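# Line up three dice on the mat by value

## Task

Get all three dice entirely onto the mat, with their centres on one straight line that runs directly outward from the midpoint between the two arm bases. The die with the smallest value must be closest to that midpoint and the largest farthest away. Each die must still show the number it shows now, must rest flat, and must stay in place without the robot holding it. At the end, open the grippers and pull them away from the dice.

## Robot and tools

ROBOT. There are two seven-joint arms, left_arm and right_arm. Each ends in a two-finger parallel gripper. The fingers extend along the gripper's +z axis and close along its y axis. end_effector_position is the point midway between the pads when they are shut. Closed fingertips stick out about 19 mm past it, and open ones about 6 mm. Closing pushes the tips roughly 13 mm farther out, so leave that much room above the table.

FRAME. All poses use one scene frame. The origin is on the table top between the arms, +z is up, +x points out over the table, and left_arm sits on the +y side. The arm names do not refer to image sides. Base positions: left_arm (-0.041, +0.335, 0), right_arm (-0.033, -0.300, 0). Their midpoint is about (-0.037, +0.018, 0), so the dice line should run outward from there, roughly along +x. Reported hand positions can be slightly off, and more so at long reach.

ROW FORMAT. Every command row holds 18 numbers, even when only one arm moves. The first 9 are for left_arm: x, y, z (metres), then qw, qx, qy, qz (w first), then gripper position and gripper speed. The next 9 are the same fields for right_arm. Position and orientation are absolute targets in the scene frame, not offsets. Gripper position runs from -1 to +1: +1 is fully open (85 mm), 0 is about 41 mm, the pads touch near -0.8, and -1 closes until something blocks the fingers. Gripper speed also runs from -1 to +1 and sets how fast the pad gap changes: about 20 mm/s at -1, 85 at 0, and 150 at +1. To leave an arm alone, repeat its last reported pose and its gripper numbers. A 0 in the gripper fields is a real command. To hold an orientation steady, keep resending the same quaternion rather than copying a drifted reported one.

TOOLS.
- execute_actions {"actions": [...], "pictures": bool}. Each call takes at most one item. An empty list only returns the state. An item {"rows": [[18 numbers], ...], "steps": n} gives up to 15 rows and up to 15 steps of 1/30 s each (default 15). Each row is used for one step, and the last row repeats. An item {"steps": n} with no rows waits up to 300 steps, counted from the previous result, so thinking time uses some of them. A target more than 0.6 m from the arm's last reported position, along any gripper axis, gets the whole call refused.
- move {"target": [18 numbers], "speed": m/s}. Both grippers travel in straight lines to absolute targets and arrive together. Speed runs from 0.002 to 0.5 (default 0.25), and turning is capped at twice that in rad/s. A move lasts 0.5 to 10 s. It does not avoid obstacles or the other arm, and grippers may lag, stray or overshoot the speed. Faster moves and targets set deeper past a contact press harder.
- wait {"seconds": 0-10} lets the simulation run with no new command.
- zoom_image {"camera", "region": [x0, y0, x1, y1]} gives a closer view of the latest image, at most 504x504 px. Cameras: cam_head_left, cam_head_right, cam_left_wrist, cam_right_wrist, each 672x504.
- read_manual returns licence texts only.
- finished_scene {"scene": n} ends and grades the scene for good, then starts the next one.

CONTROL BEHAVIOUR. At each step, the commanded pose is limited to 70 mm and 16 degrees from the measured pose. If position and orientation cannot both be reached, position wins. After an action, an arm continues only as far as its last clipped pose, so compare the reported pose with your goal and send the rest. Elbows never fully straighten.

RESULT LINES. The state line 'left_arm: … | right_arm: …' lists each gripper's position and quaternion. 'Hand target' shows where the controller is currently driving each arm. HELD marks steps where your row was partly or fully withheld. 'pose unreachable' means the clearance check changed or blocked that arm's command. A move returns a 'move:' line with its ending: done, off_target, moving, held (the last step was blocked) or fault. It also gives limits: paced means the target was clipped; held means some steps were blocked and the arm may then jump ahead faster than asked. Each gripper's distance from its target is included. position_measured_pct is about 50 - 50*position, so 0 means fully open. If it stops below 90, the fingers are holding or blocked by something. Around 90 or slightly more, the pads are shut on nothing or on something very thin.

GRASPING. Close with position -1 and keep sending -1. For a gentler grip, open first, then close to slightly less than the die's width. To let go, command a width larger than the die. Fingers may close again by themselves if the object slips or is lost.

HAZARDS. Never push or drop anything off the table. Keep the arms from hitting or pressing on each other. If contact torque reaches a joint's load limit (48.6 N m for the four larger joints, 30.6 for the three wrist joints, held weight included), that arm halts for 10 s: a TORQUE FAULT. Holding loads heats motors. MOTOR HOT appears from 60 °C, and at 75 °C an OVER-TEMPERATURE FAULT lets the arm sag. Avoid slams, slips and drops, and grip so that the top face of each die stays the same. Something may briefly tug a held die or nudge a loose one, so check the final layout on the cameras before releasing and backing off.

Each tool is called after "Emit:" by a JSON object that holds its "name" and its "arguments".

## Session

Emit:
{"name": "execute_actions", "arguments": {"actions": []}}

Scene clock: 0.00 s of 4800.00 s.
left_arm: end_effector_position=(+0.0644, +0.1813, +0.1513) position_measured_pct=0.0 end_effector_quat_wxyz=(-0.013, +0.952, -0.307, -0.006) | right_arm: end_effector_position=(+0.1544, -0.6394, +0.1631) position_measured_pct=0.0 end_effector_quat_wxyz=(+0.066, +0.950, +0.296, -0.069)
Joint positions: left_arm=[ 0.553 -0.031  0.427  2.482 -0.004  0.712 -1.34 ] | right_arm=[ 0.655  0.336  0.42   2.024  0.059  0.732 -0.085]
Joint velocities: left_arm=[ 0.001  0.     0.001 -0.001 -0.    -0.001  0.   ] | right_arm=[ 0.002 -0.002  0.     0.     0.     0.    -0.001]
Hand target (left_arm): +0.064, +0.181, +0.151; -0.013, +0.952, -0.307, -0.006
Hand target (right_arm): +0.154, -0.639, +0.163; +0.066, +0.950, +0.296, -0.069

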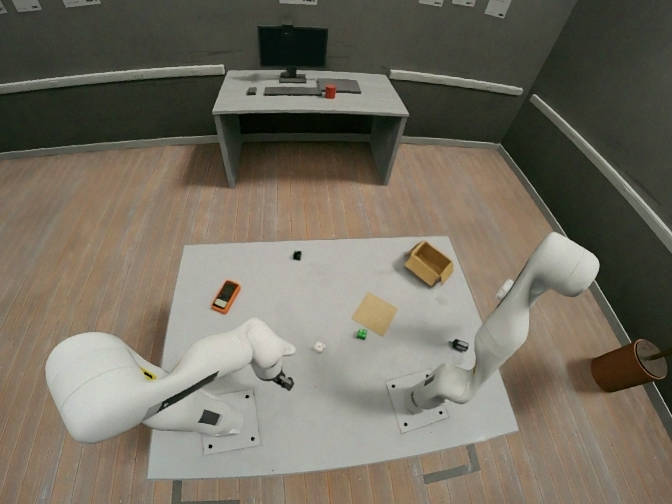

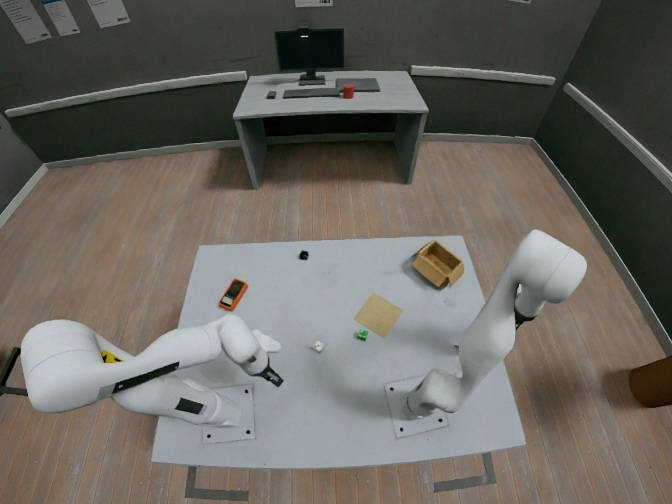

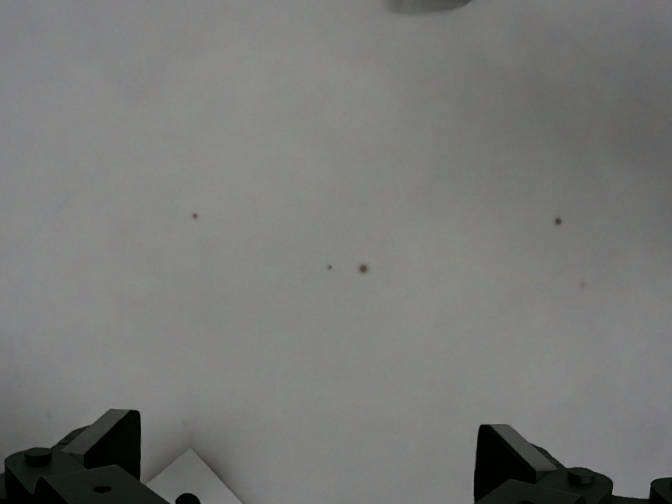

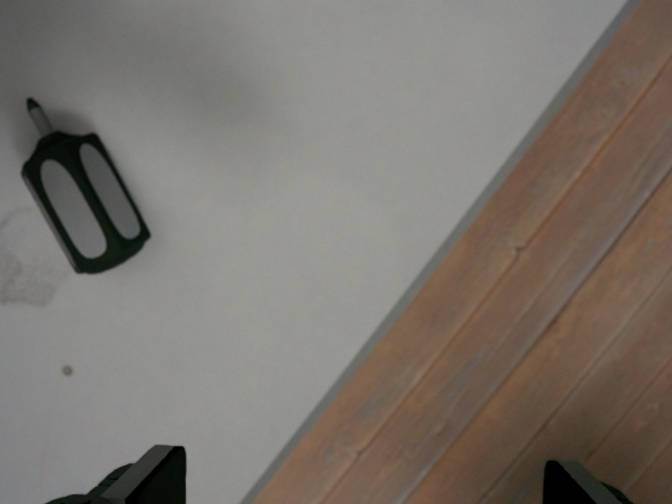

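Emit:
{"name": "zoom_image", "arguments": {"camera": "cam_head_left", "region": [200, 230, 480, 440]}}

Region (200, 230, 480, 440) of cam_head_left's 672x504 image, scaled by 1.800, with more detail than that image has; it fills the top 378 rows of this view, and the rest is white.

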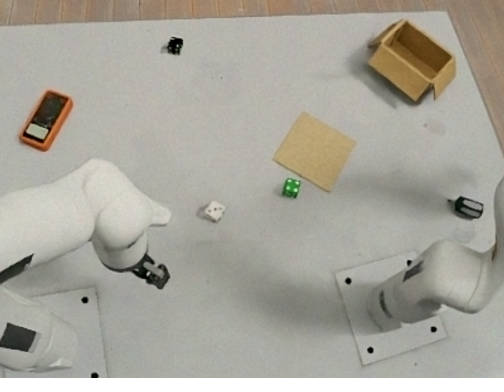

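Emit:
{"name": "move", "arguments": {"target": [0.2,0.1,0.35,0,1,0,0,1,0,0.3,-0.25,0.35,0,1,0,0,1,0]}}

Scene clock: 11.33 s of 4800.00 s.
left_arm: end_effector_position=(+0.2000, +0.0998, +0.3500) position_measured_pct=0.0 end_effector_quat_wxyz=(+0.001, +1.000, -0.001, -0.000) | right_arm: end_effector_position=(+0.3028, -0.2517, +0.3497) position_measured_pct=0.0 end_effector_quat_wxyz=(+0.001, +1.000, -0.000, +0.000)
Joint positions: left_arm=[ 0.468  0.053  0.381  1.662 -0.019  1.43  -0.849] | right_arm=[-0.105  0.065  0.012  1.646  0.001  1.431 -1.79 ]
Joint velocities: left_arm=[ 0.001  0.006  0.002 -0.004 -0.001  0.001  0.   ] | right_arm=[-0.003  0.006 -0.008 -0.002 -0.001  0.    -0.   ]
Hand target (left_arm): +0.200, +0.100, +0.350; +0.001, +1.000, -0.001, -0.000
Hand target (right_arm): +0.303, -0.251, +0.350; +0.001, +1.000, -0.000, -0.000
Off the commanded pose (left_arm): 0.000 m, 0 deg.
Off the commanded pose (right_arm): 0.003 m, 0 deg.
After step 90, 6.13 s passed at rest.
move: done

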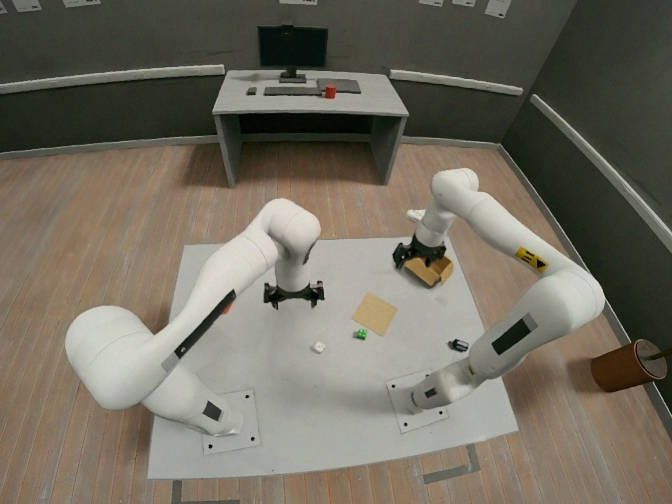

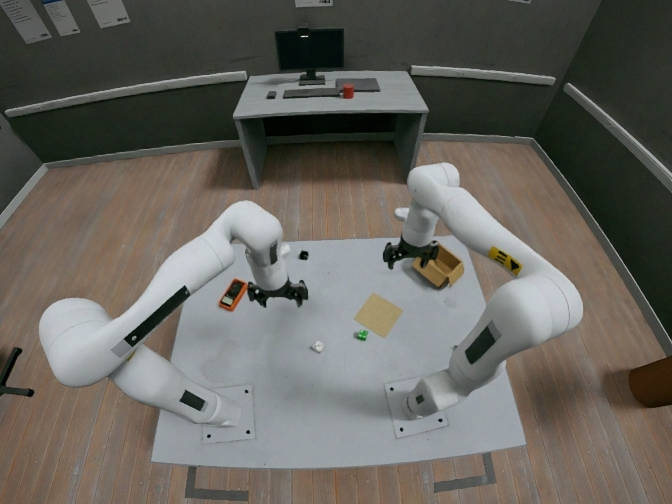

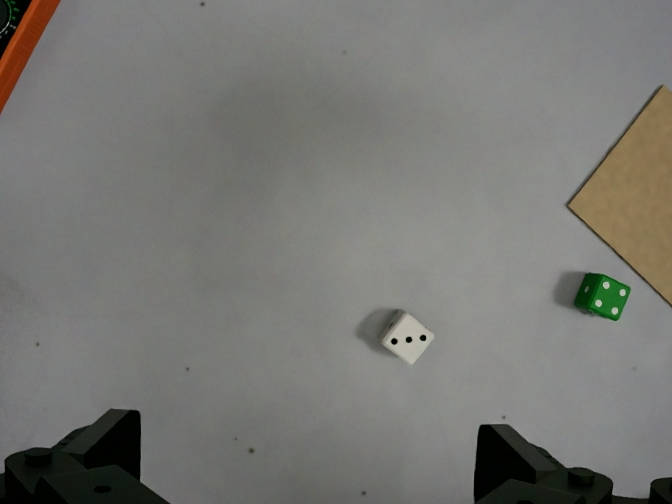

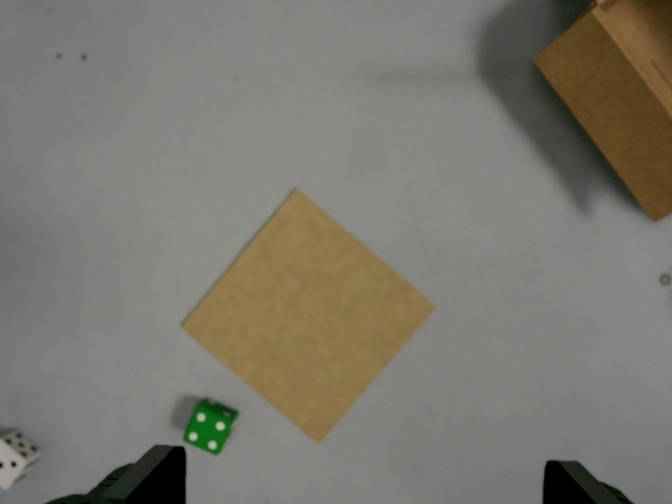

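Emit:
{"name": "move", "arguments": {"target": [0.16,0.02,0.2,0,1,0,0,1,0,0.33,0.12,0.3,0,1,0,0,1,0]}}

Scene clock: 20.73 s of 4800.00 s.
left_arm: end_effector_position=(+0.1607, +0.0208, +0.2003) position_measured_pct=0.0 end_effector_quat_wxyz=(-0.001, +1.000, +0.001, +0.001) | right_arm: end_effector_position=(+0.3317, +0.1198, +0.2999) position_measured_pct=0.0 end_effector_quat_wxyz=(+0.001, +1.000, +0.000, +0.001)
Joint positions: left_arm=[ 0.702  0.294  0.458  1.911 -0.158  0.972 -0.464] | right_arm=[-0.685  0.618 -0.193  1.01   0.115  1.523 -2.544]
Joint velocities: left_arm=[ 0.002  0.003  0.002 -0.    -0.002 -0.     0.001] | right_arm=[-0.006  0.011 -0.003 -0.004  0.001  0.001 -0.   ]
Hand target (left_arm): +0.161, +0.021, +0.200; -0.001, +1.000, +0.001, +0.000
Hand target (right_arm): +0.332, +0.120, +0.299; +0.001, +1.000, +0.000, +0.001
Off the commanded pose (left_arm): 0.001 m, 0 deg.
Off the commanded pose (right_arm): 0.002 m, 0 deg.
After step 90, 4.43 s passed at rest.
move: done

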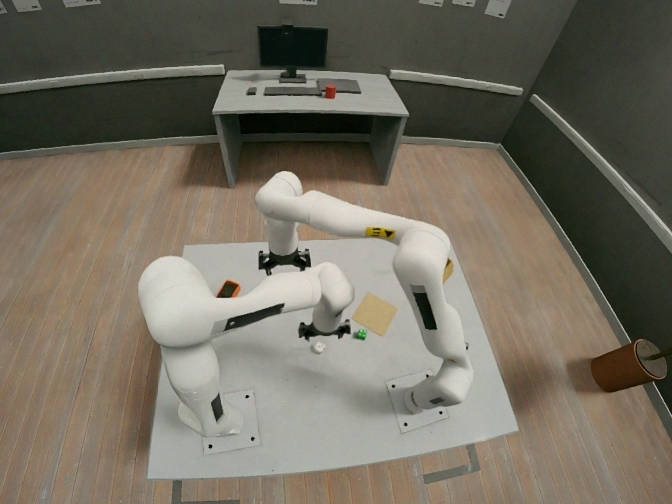

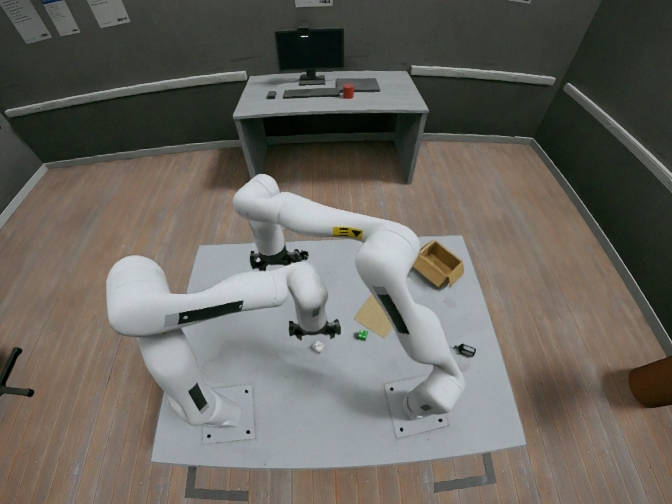

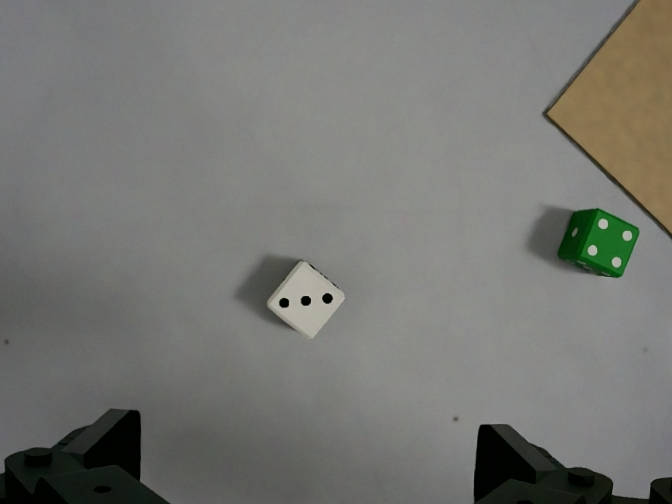

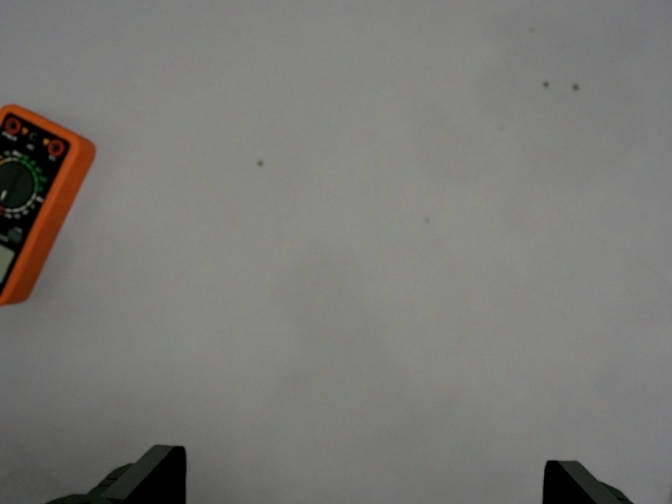

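Emit:
{"name": "move", "arguments": {"target": [0.19,0.018,0.1,0,0.924,0.383,0,1,0,0.46,0.12,0.35,0,1,0,0,1,0]}}

Scene clock: 29.93 s of 4800.00 s.
left_arm: end_effector_position=(+0.1901, +0.0181, +0.1003) position_measured_pct=0.0 end_effector_quat_wxyz=(+0.000, +0.924, +0.383, +0.000) | right_arm: end_effector_position=(+0.4594, +0.1197, +0.3502) position_measured_pct=0.0 end_effector_quat_wxyz=(-0.016, +1.000, +0.000, +0.019)
Joint positions: left_arm=[ 0.855  0.491  0.203  1.991 -0.153  0.674  0.243] | right_arm=[-0.618  1.015 -0.136  0.039  0.136  2.039 -2.317]
Joint velocities: left_arm=[ 0.002  0.003  0.002  0.001 -0.002 -0.     0.001] | right_arm=[ 0.     0.014  0.012 -0.005 -0.013 -0.     0.001]
Hand target (left_arm): +0.190, +0.018, +0.100; +0.000, +0.924, +0.383, +0.000
Hand target (right_arm): +0.459, +0.120, +0.349; -0.016, +1.000, +0.000, +0.019
Off the commanded pose (left_arm): 0.000 m, 0 deg.
Off the commanded pose (right_arm): 0.001 m, 3 deg.
elbow stopped short (right arm): the move would have taken joint 4 (elbow) straighter than the controller allows; a more bent joint 4 avoids this.
After step 90, 4.17 s passed at rest.
move: off_target (right_arm)

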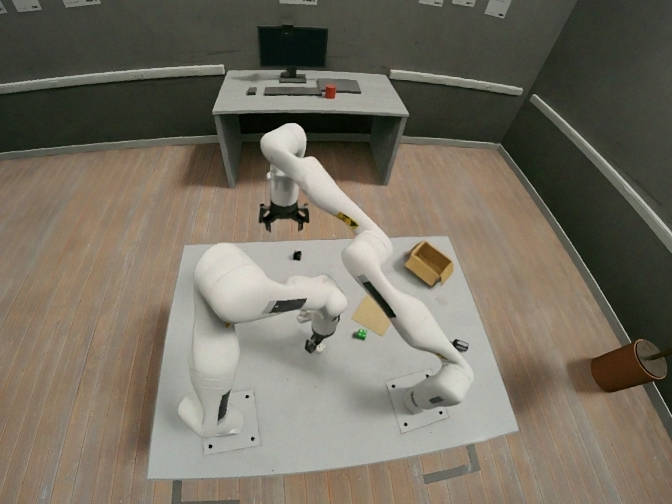

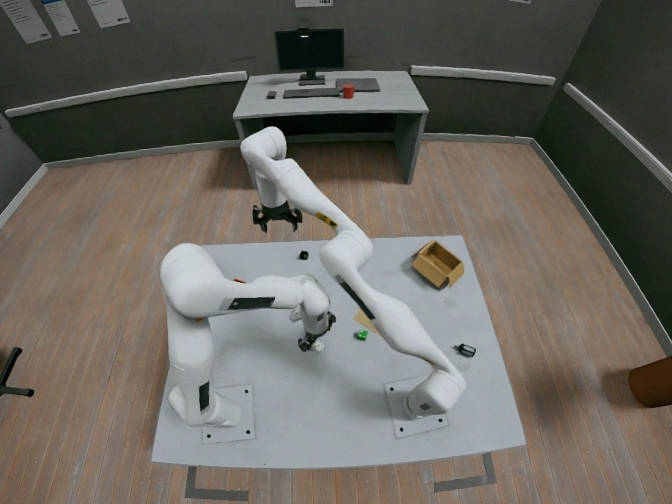

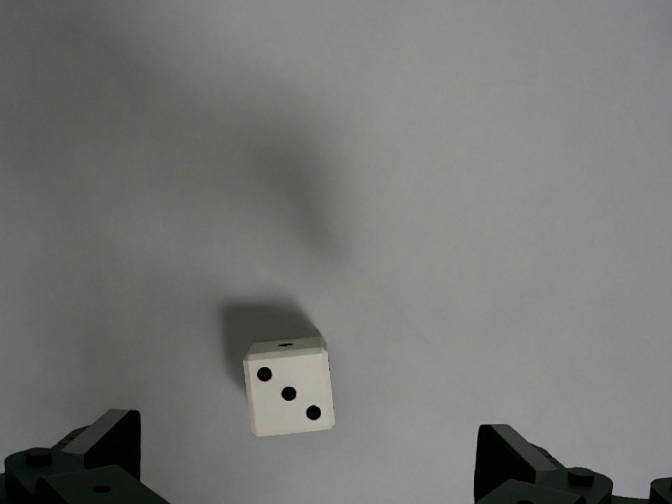

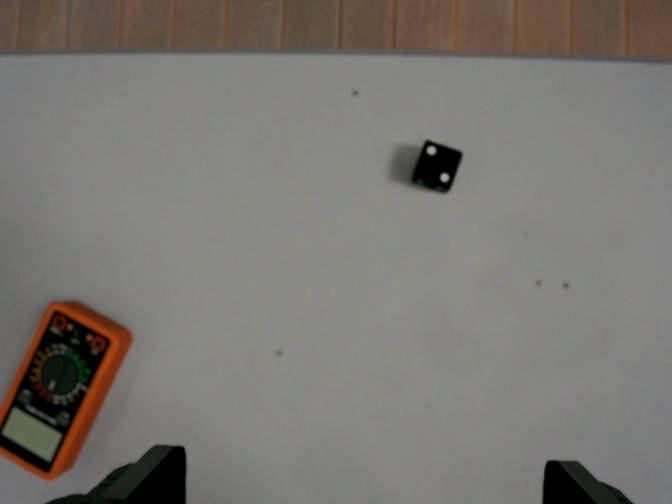

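Emit:
{"name": "move", "arguments": {"target": [0.19,0.027,0.025,0,0.924,0.383,0,1,0,0.30,-0.25,0.3,0,1,0,0,1,0], "speed": 0.15}}

Emit:
{"name": "move", "arguments": {"target": [0.19,0.027,0.025,0,0.924,0.383,0,-1,0,0.30,-0.25,0.3,0,1,0,0,1,0]}}

Emit:
{"name": "move", "arguments": {"target": [0.15,0.1,0.15,0,0.924,0.383,0,-1,0,0.30,-0.25,0.3,0,1,0,0,1,0]}}

Scene clock: 38.03 s of 4800.00 s.
left_arm: end_effector_position=(+0.1902, +0.0271, +0.0252) position_measured_pct=0.0 end_effector_quat_wxyz=(+0.000, +0.924, +0.383, +0.000) | right_arm: end_effector_position=(+0.2980, -0.2503, +0.3006) position_measured_pct=0.0 end_effector_quat_wxyz=(-0.002, +1.000, -0.000, -0.002)
Joint positions: left_arm=[ 0.887  0.648  0.142  2.069 -0.205  0.437  0.275] | right_arm=[-0.021  0.084 -0.082  1.785  0.003  1.276 -1.8  ]
Joint velocities: left_arm=[ 0.001  0.001 -0.    -0.    -0.     0.001  0.001] | right_arm=[ 0.001 -0.008  0.009  0.    -0.    -0.     0.002]
Hand target (left_arm): +0.190, +0.027, +0.025; -0.000, +0.924, +0.383, +0.000
Hand target (right_arm): +0.298, -0.251, +0.301; -0.002, +1.000, -0.001, -0.001
Off the commanded pose (left_arm): 0.000 m, 0 deg.
Off the commanded pose (right_arm): 0.002 m, 0 deg.
After step 90, 2.10 s passed at rest.
move: done

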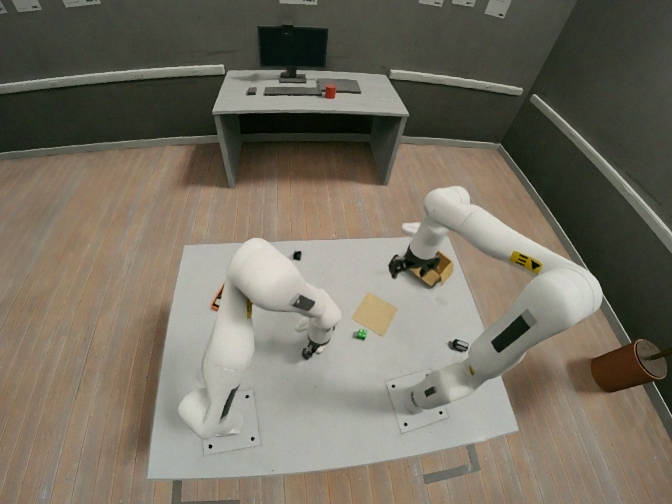

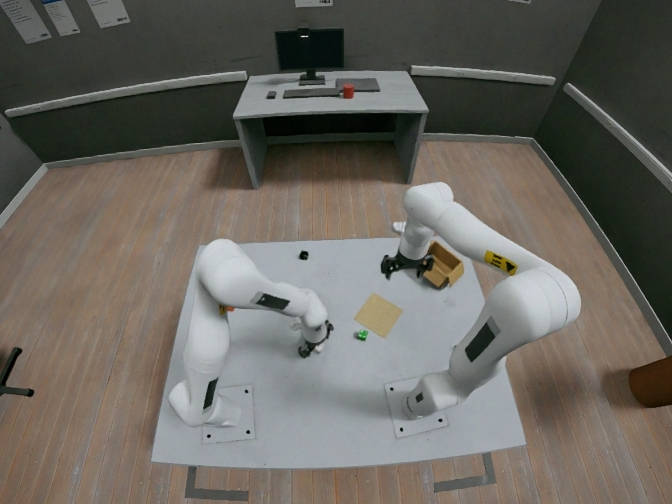

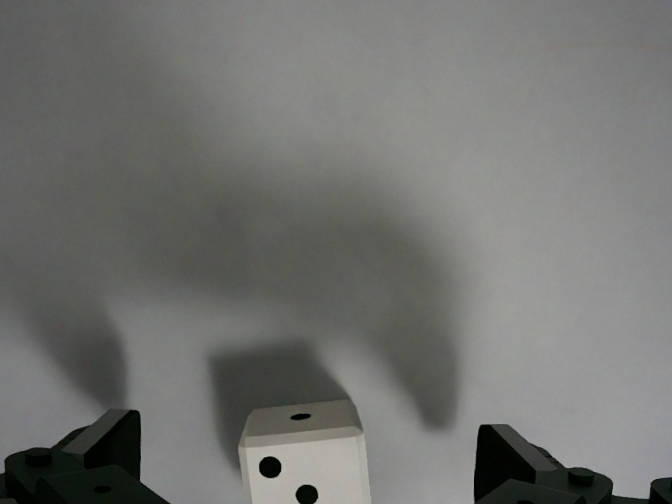

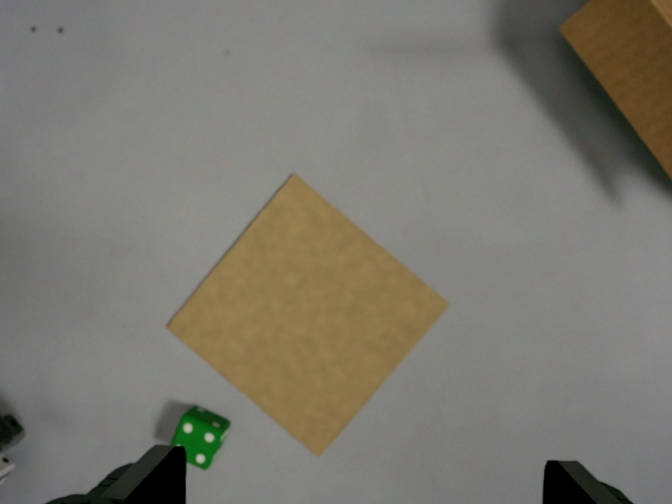

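Scene clock: 39.07 s of 4800.00 s.
left_arm: end_effector_position=(+0.1900, +0.0269, +0.0257) position_measured_pct=63.9 end_effector_quat_wxyz=(+0.000, +0.924, +0.383, +0.000) | right_arm: end_effector_position=(+0.3000, -0.2500, +0.3000) position_measured_pct=0.0 end_effector_quat_wxyz=(+0.000, +1.000, +0.000, +0.000)
Joint positions: left_arm=[ 0.886  0.647  0.143  2.069 -0.205  0.438  0.275] | right_arm=[-0.024  0.087 -0.083  1.783  0.008  1.272 -1.804]
Joint velocities: left_arm=[-0.    -0.     0.001 -0.001  0.001 -0.    -0.   ] | right_arm=[ 0.     0.     0.     0.    -0.    -0.    -0.001]
Hand target (left_arm): +0.190, +0.027, +0.025; -0.000, +0.924, +0.383, +0.000
Hand target (right_arm): +0.300, -0.250, +0.300; +0.000, +1.000, +0.000, +0.000
Off the commanded pose (left_arm): 0.001 m, 0 deg.
Off the commanded pose (right_arm): 0.000 m, 0 deg.
move: done

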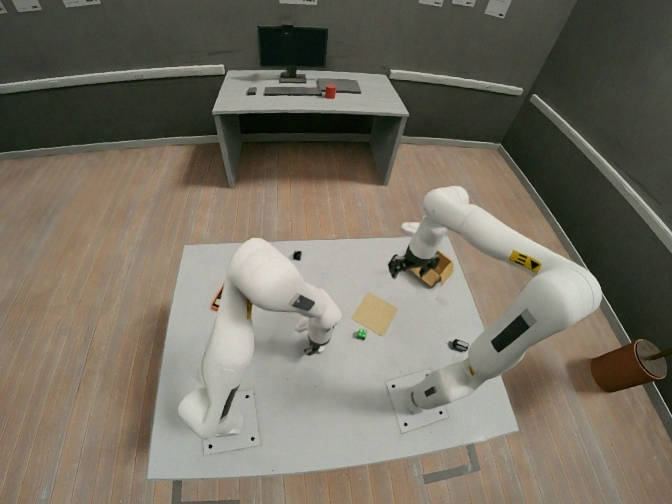

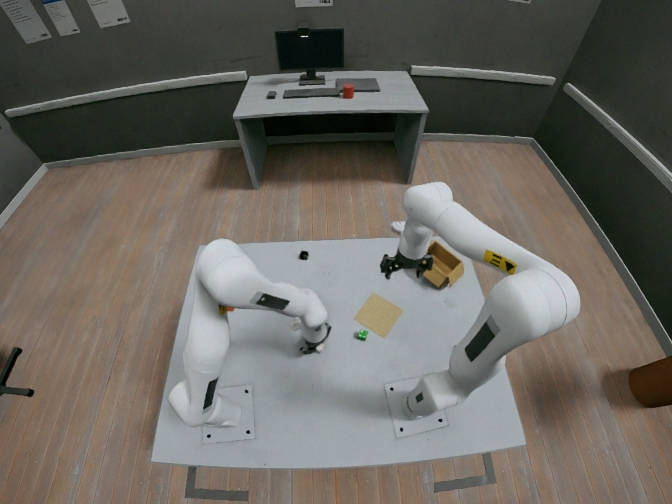

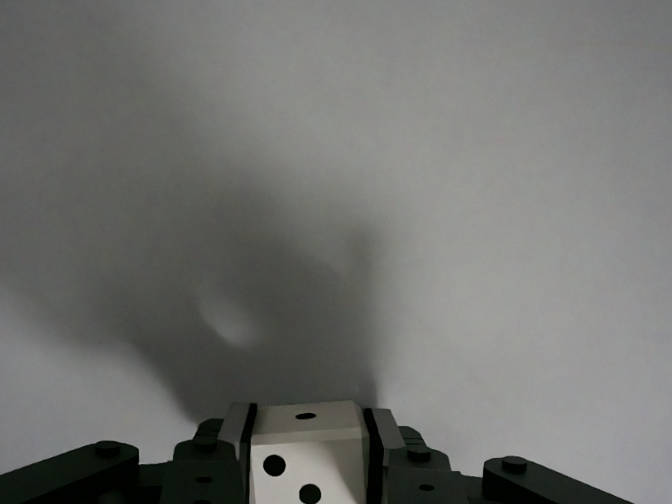

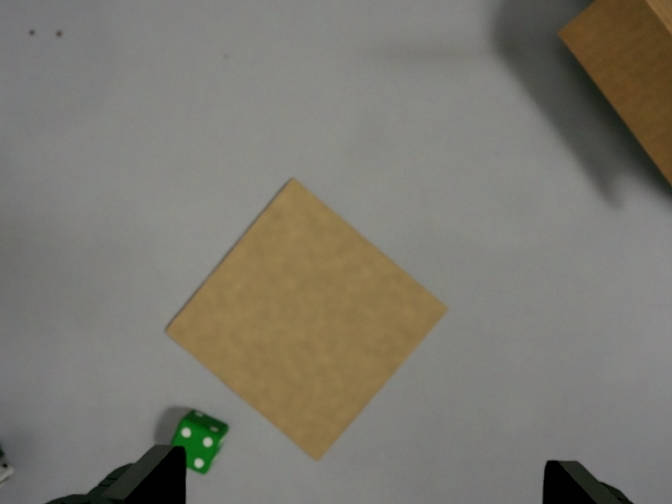

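Scene clock: 40.20 s of 4800.00 s.
left_arm: end_effector_position=(+0.1493, +0.0996, +0.1494) position_measured_pct=63.9 end_effector_quat_wxyz=(-0.000, +0.924, +0.383, -0.001) | right_arm: end_effector_position=(+0.3000, -0.2500, +0.3000) position_measured_pct=0.0 end_effector_quat_wxyz=(+0.000, +1.000, -0.000, +0.000)
Joint positions: left_arm=[ 0.739  0.225  0.231  2.197 -0.075  0.728  0.107] | right_arm=[-0.024  0.087 -0.083  1.783  0.007  1.272 -1.804]
Joint velocities: left_arm=[-0.002 -0.007 -0.002 -0.     0.002 -0.001 -0.002] | right_arm=[ 0.    -0.     0.    -0.001 -0.001 -0.    -0.   ]
Hand target (left_arm): +0.149, +0.100, +0.150; +0.000, +0.924, +0.383, -0.001
Hand target (right_arm): +0.300, -0.250, +0.300; +0.000, +1.000, -0.000, +0.000
Off the commanded pose (left_arm): 0.001 m, 0 deg.
Off the commanded pose (right_arm): 0.000 m, 0 deg.
move: done

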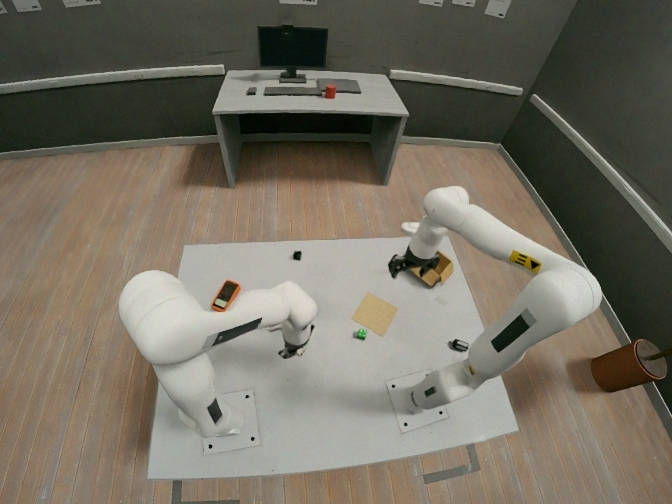

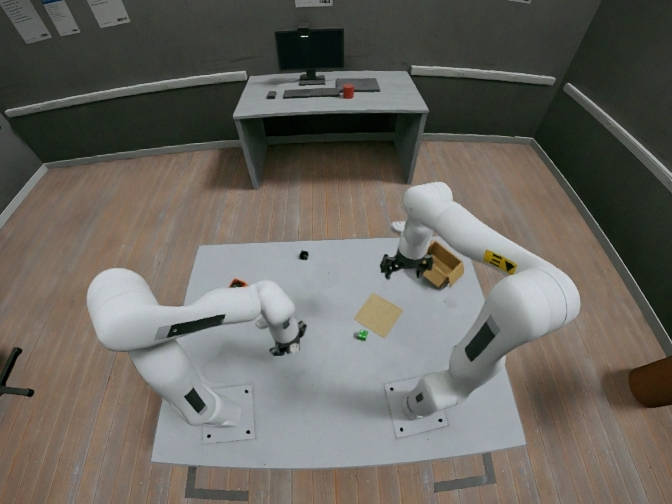

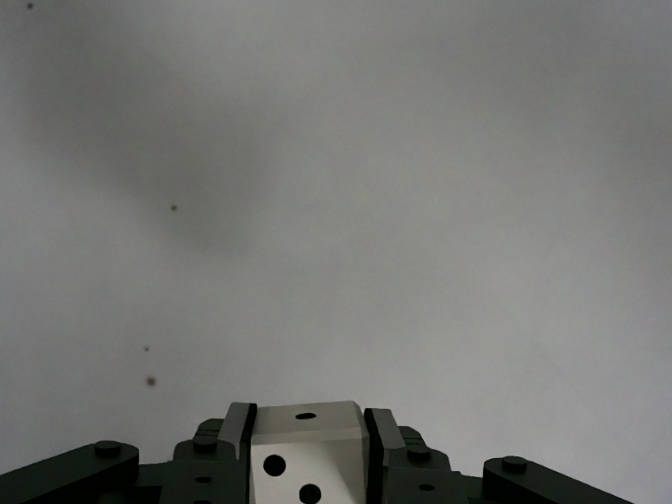

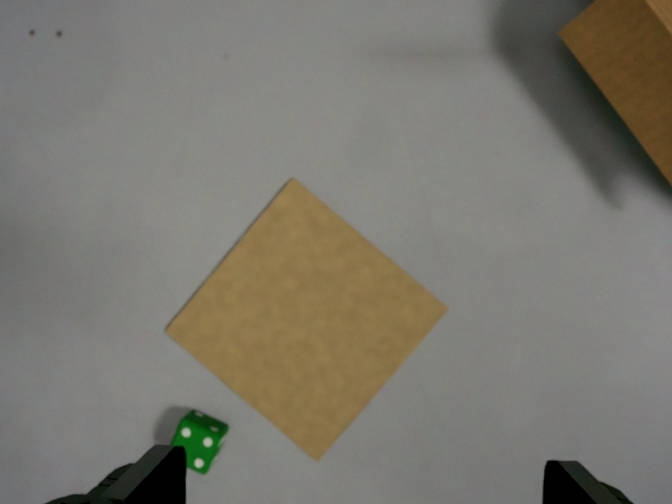

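Emit:
{"name": "move", "arguments": {"target": [0.31,-0.208,0.1,0,0.959,-0.284,0,-1,0,0.226,-0.30,0.15,0,1,0,0,1,0]}}

Scene clock: 50.07 s of 4800.00 s.
left_arm: end_effector_position=(+0.3114, -0.2076, +0.1011) position_measured_pct=63.9 end_effector_quat_wxyz=(-0.000, +0.959, -0.285, +0.000) | right_arm: end_effector_position=(+0.2248, -0.2997, +0.1506) position_measured_pct=0.0 end_effector_quat_wxyz=(-0.000, +1.000, +0.000, +0.000)
Joint positions: left_arm=[ 0.896  1.027  0.498  0.942 -0.444  1.262 -0.963] | right_arm=[ 0.06   0.129 -0.038  2.311  0.007  0.702 -1.678]
Joint velocities: left_arm=[ 0.006  0.013  0.001 -0.007  0.002  0.002 -0.   ] | right_arm=[ 0.003 -0.     0.001  0.     0.001  0.     0.   ]
Hand target (left_arm): +0.311, -0.208, +0.100; -0.000, +0.958, -0.285, -0.000
Hand target (right_arm): +0.225, -0.300, +0.151; -0.000, +1.000, -0.000, -0.000
Off the commanded pose (left_arm): 0.002 m, 0 deg.
Off the commanded pose (right_arm): 0.001 m, 0 deg.
After step 100, 3.40 s passed at rest.
move: done

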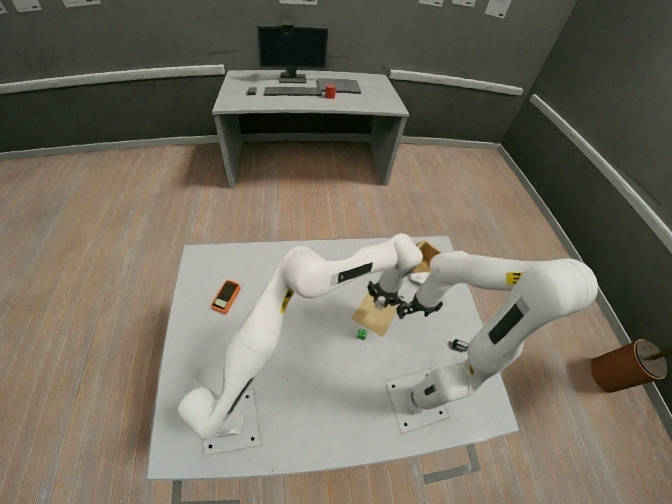

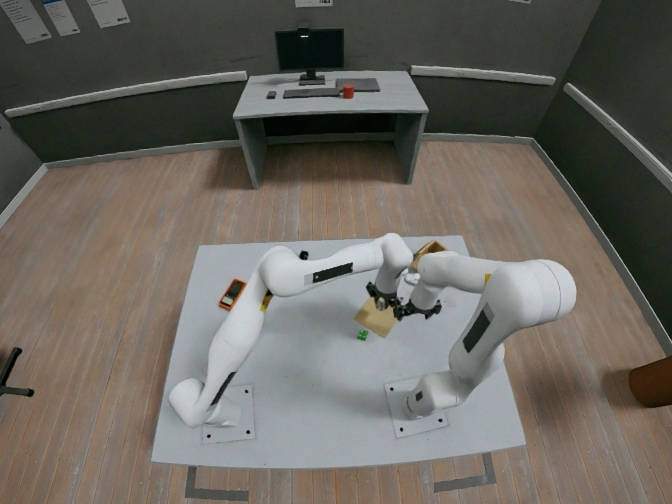

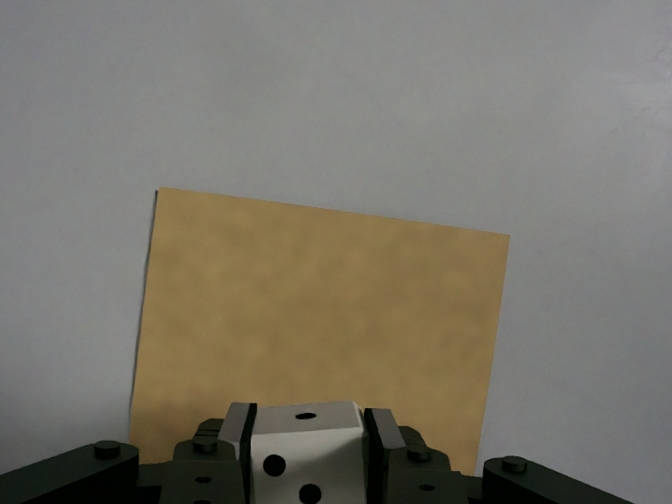

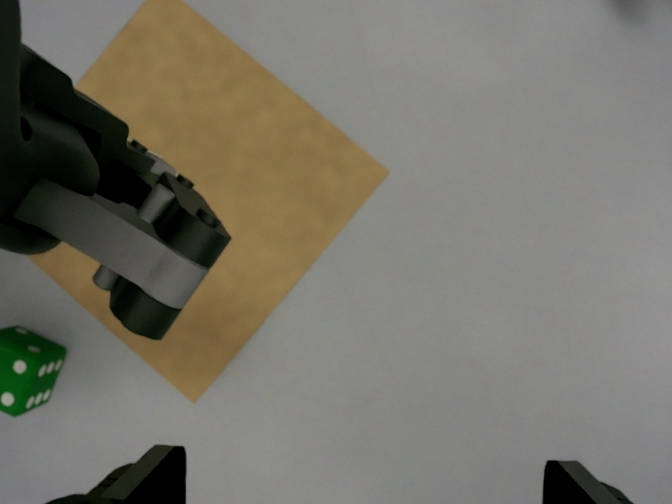

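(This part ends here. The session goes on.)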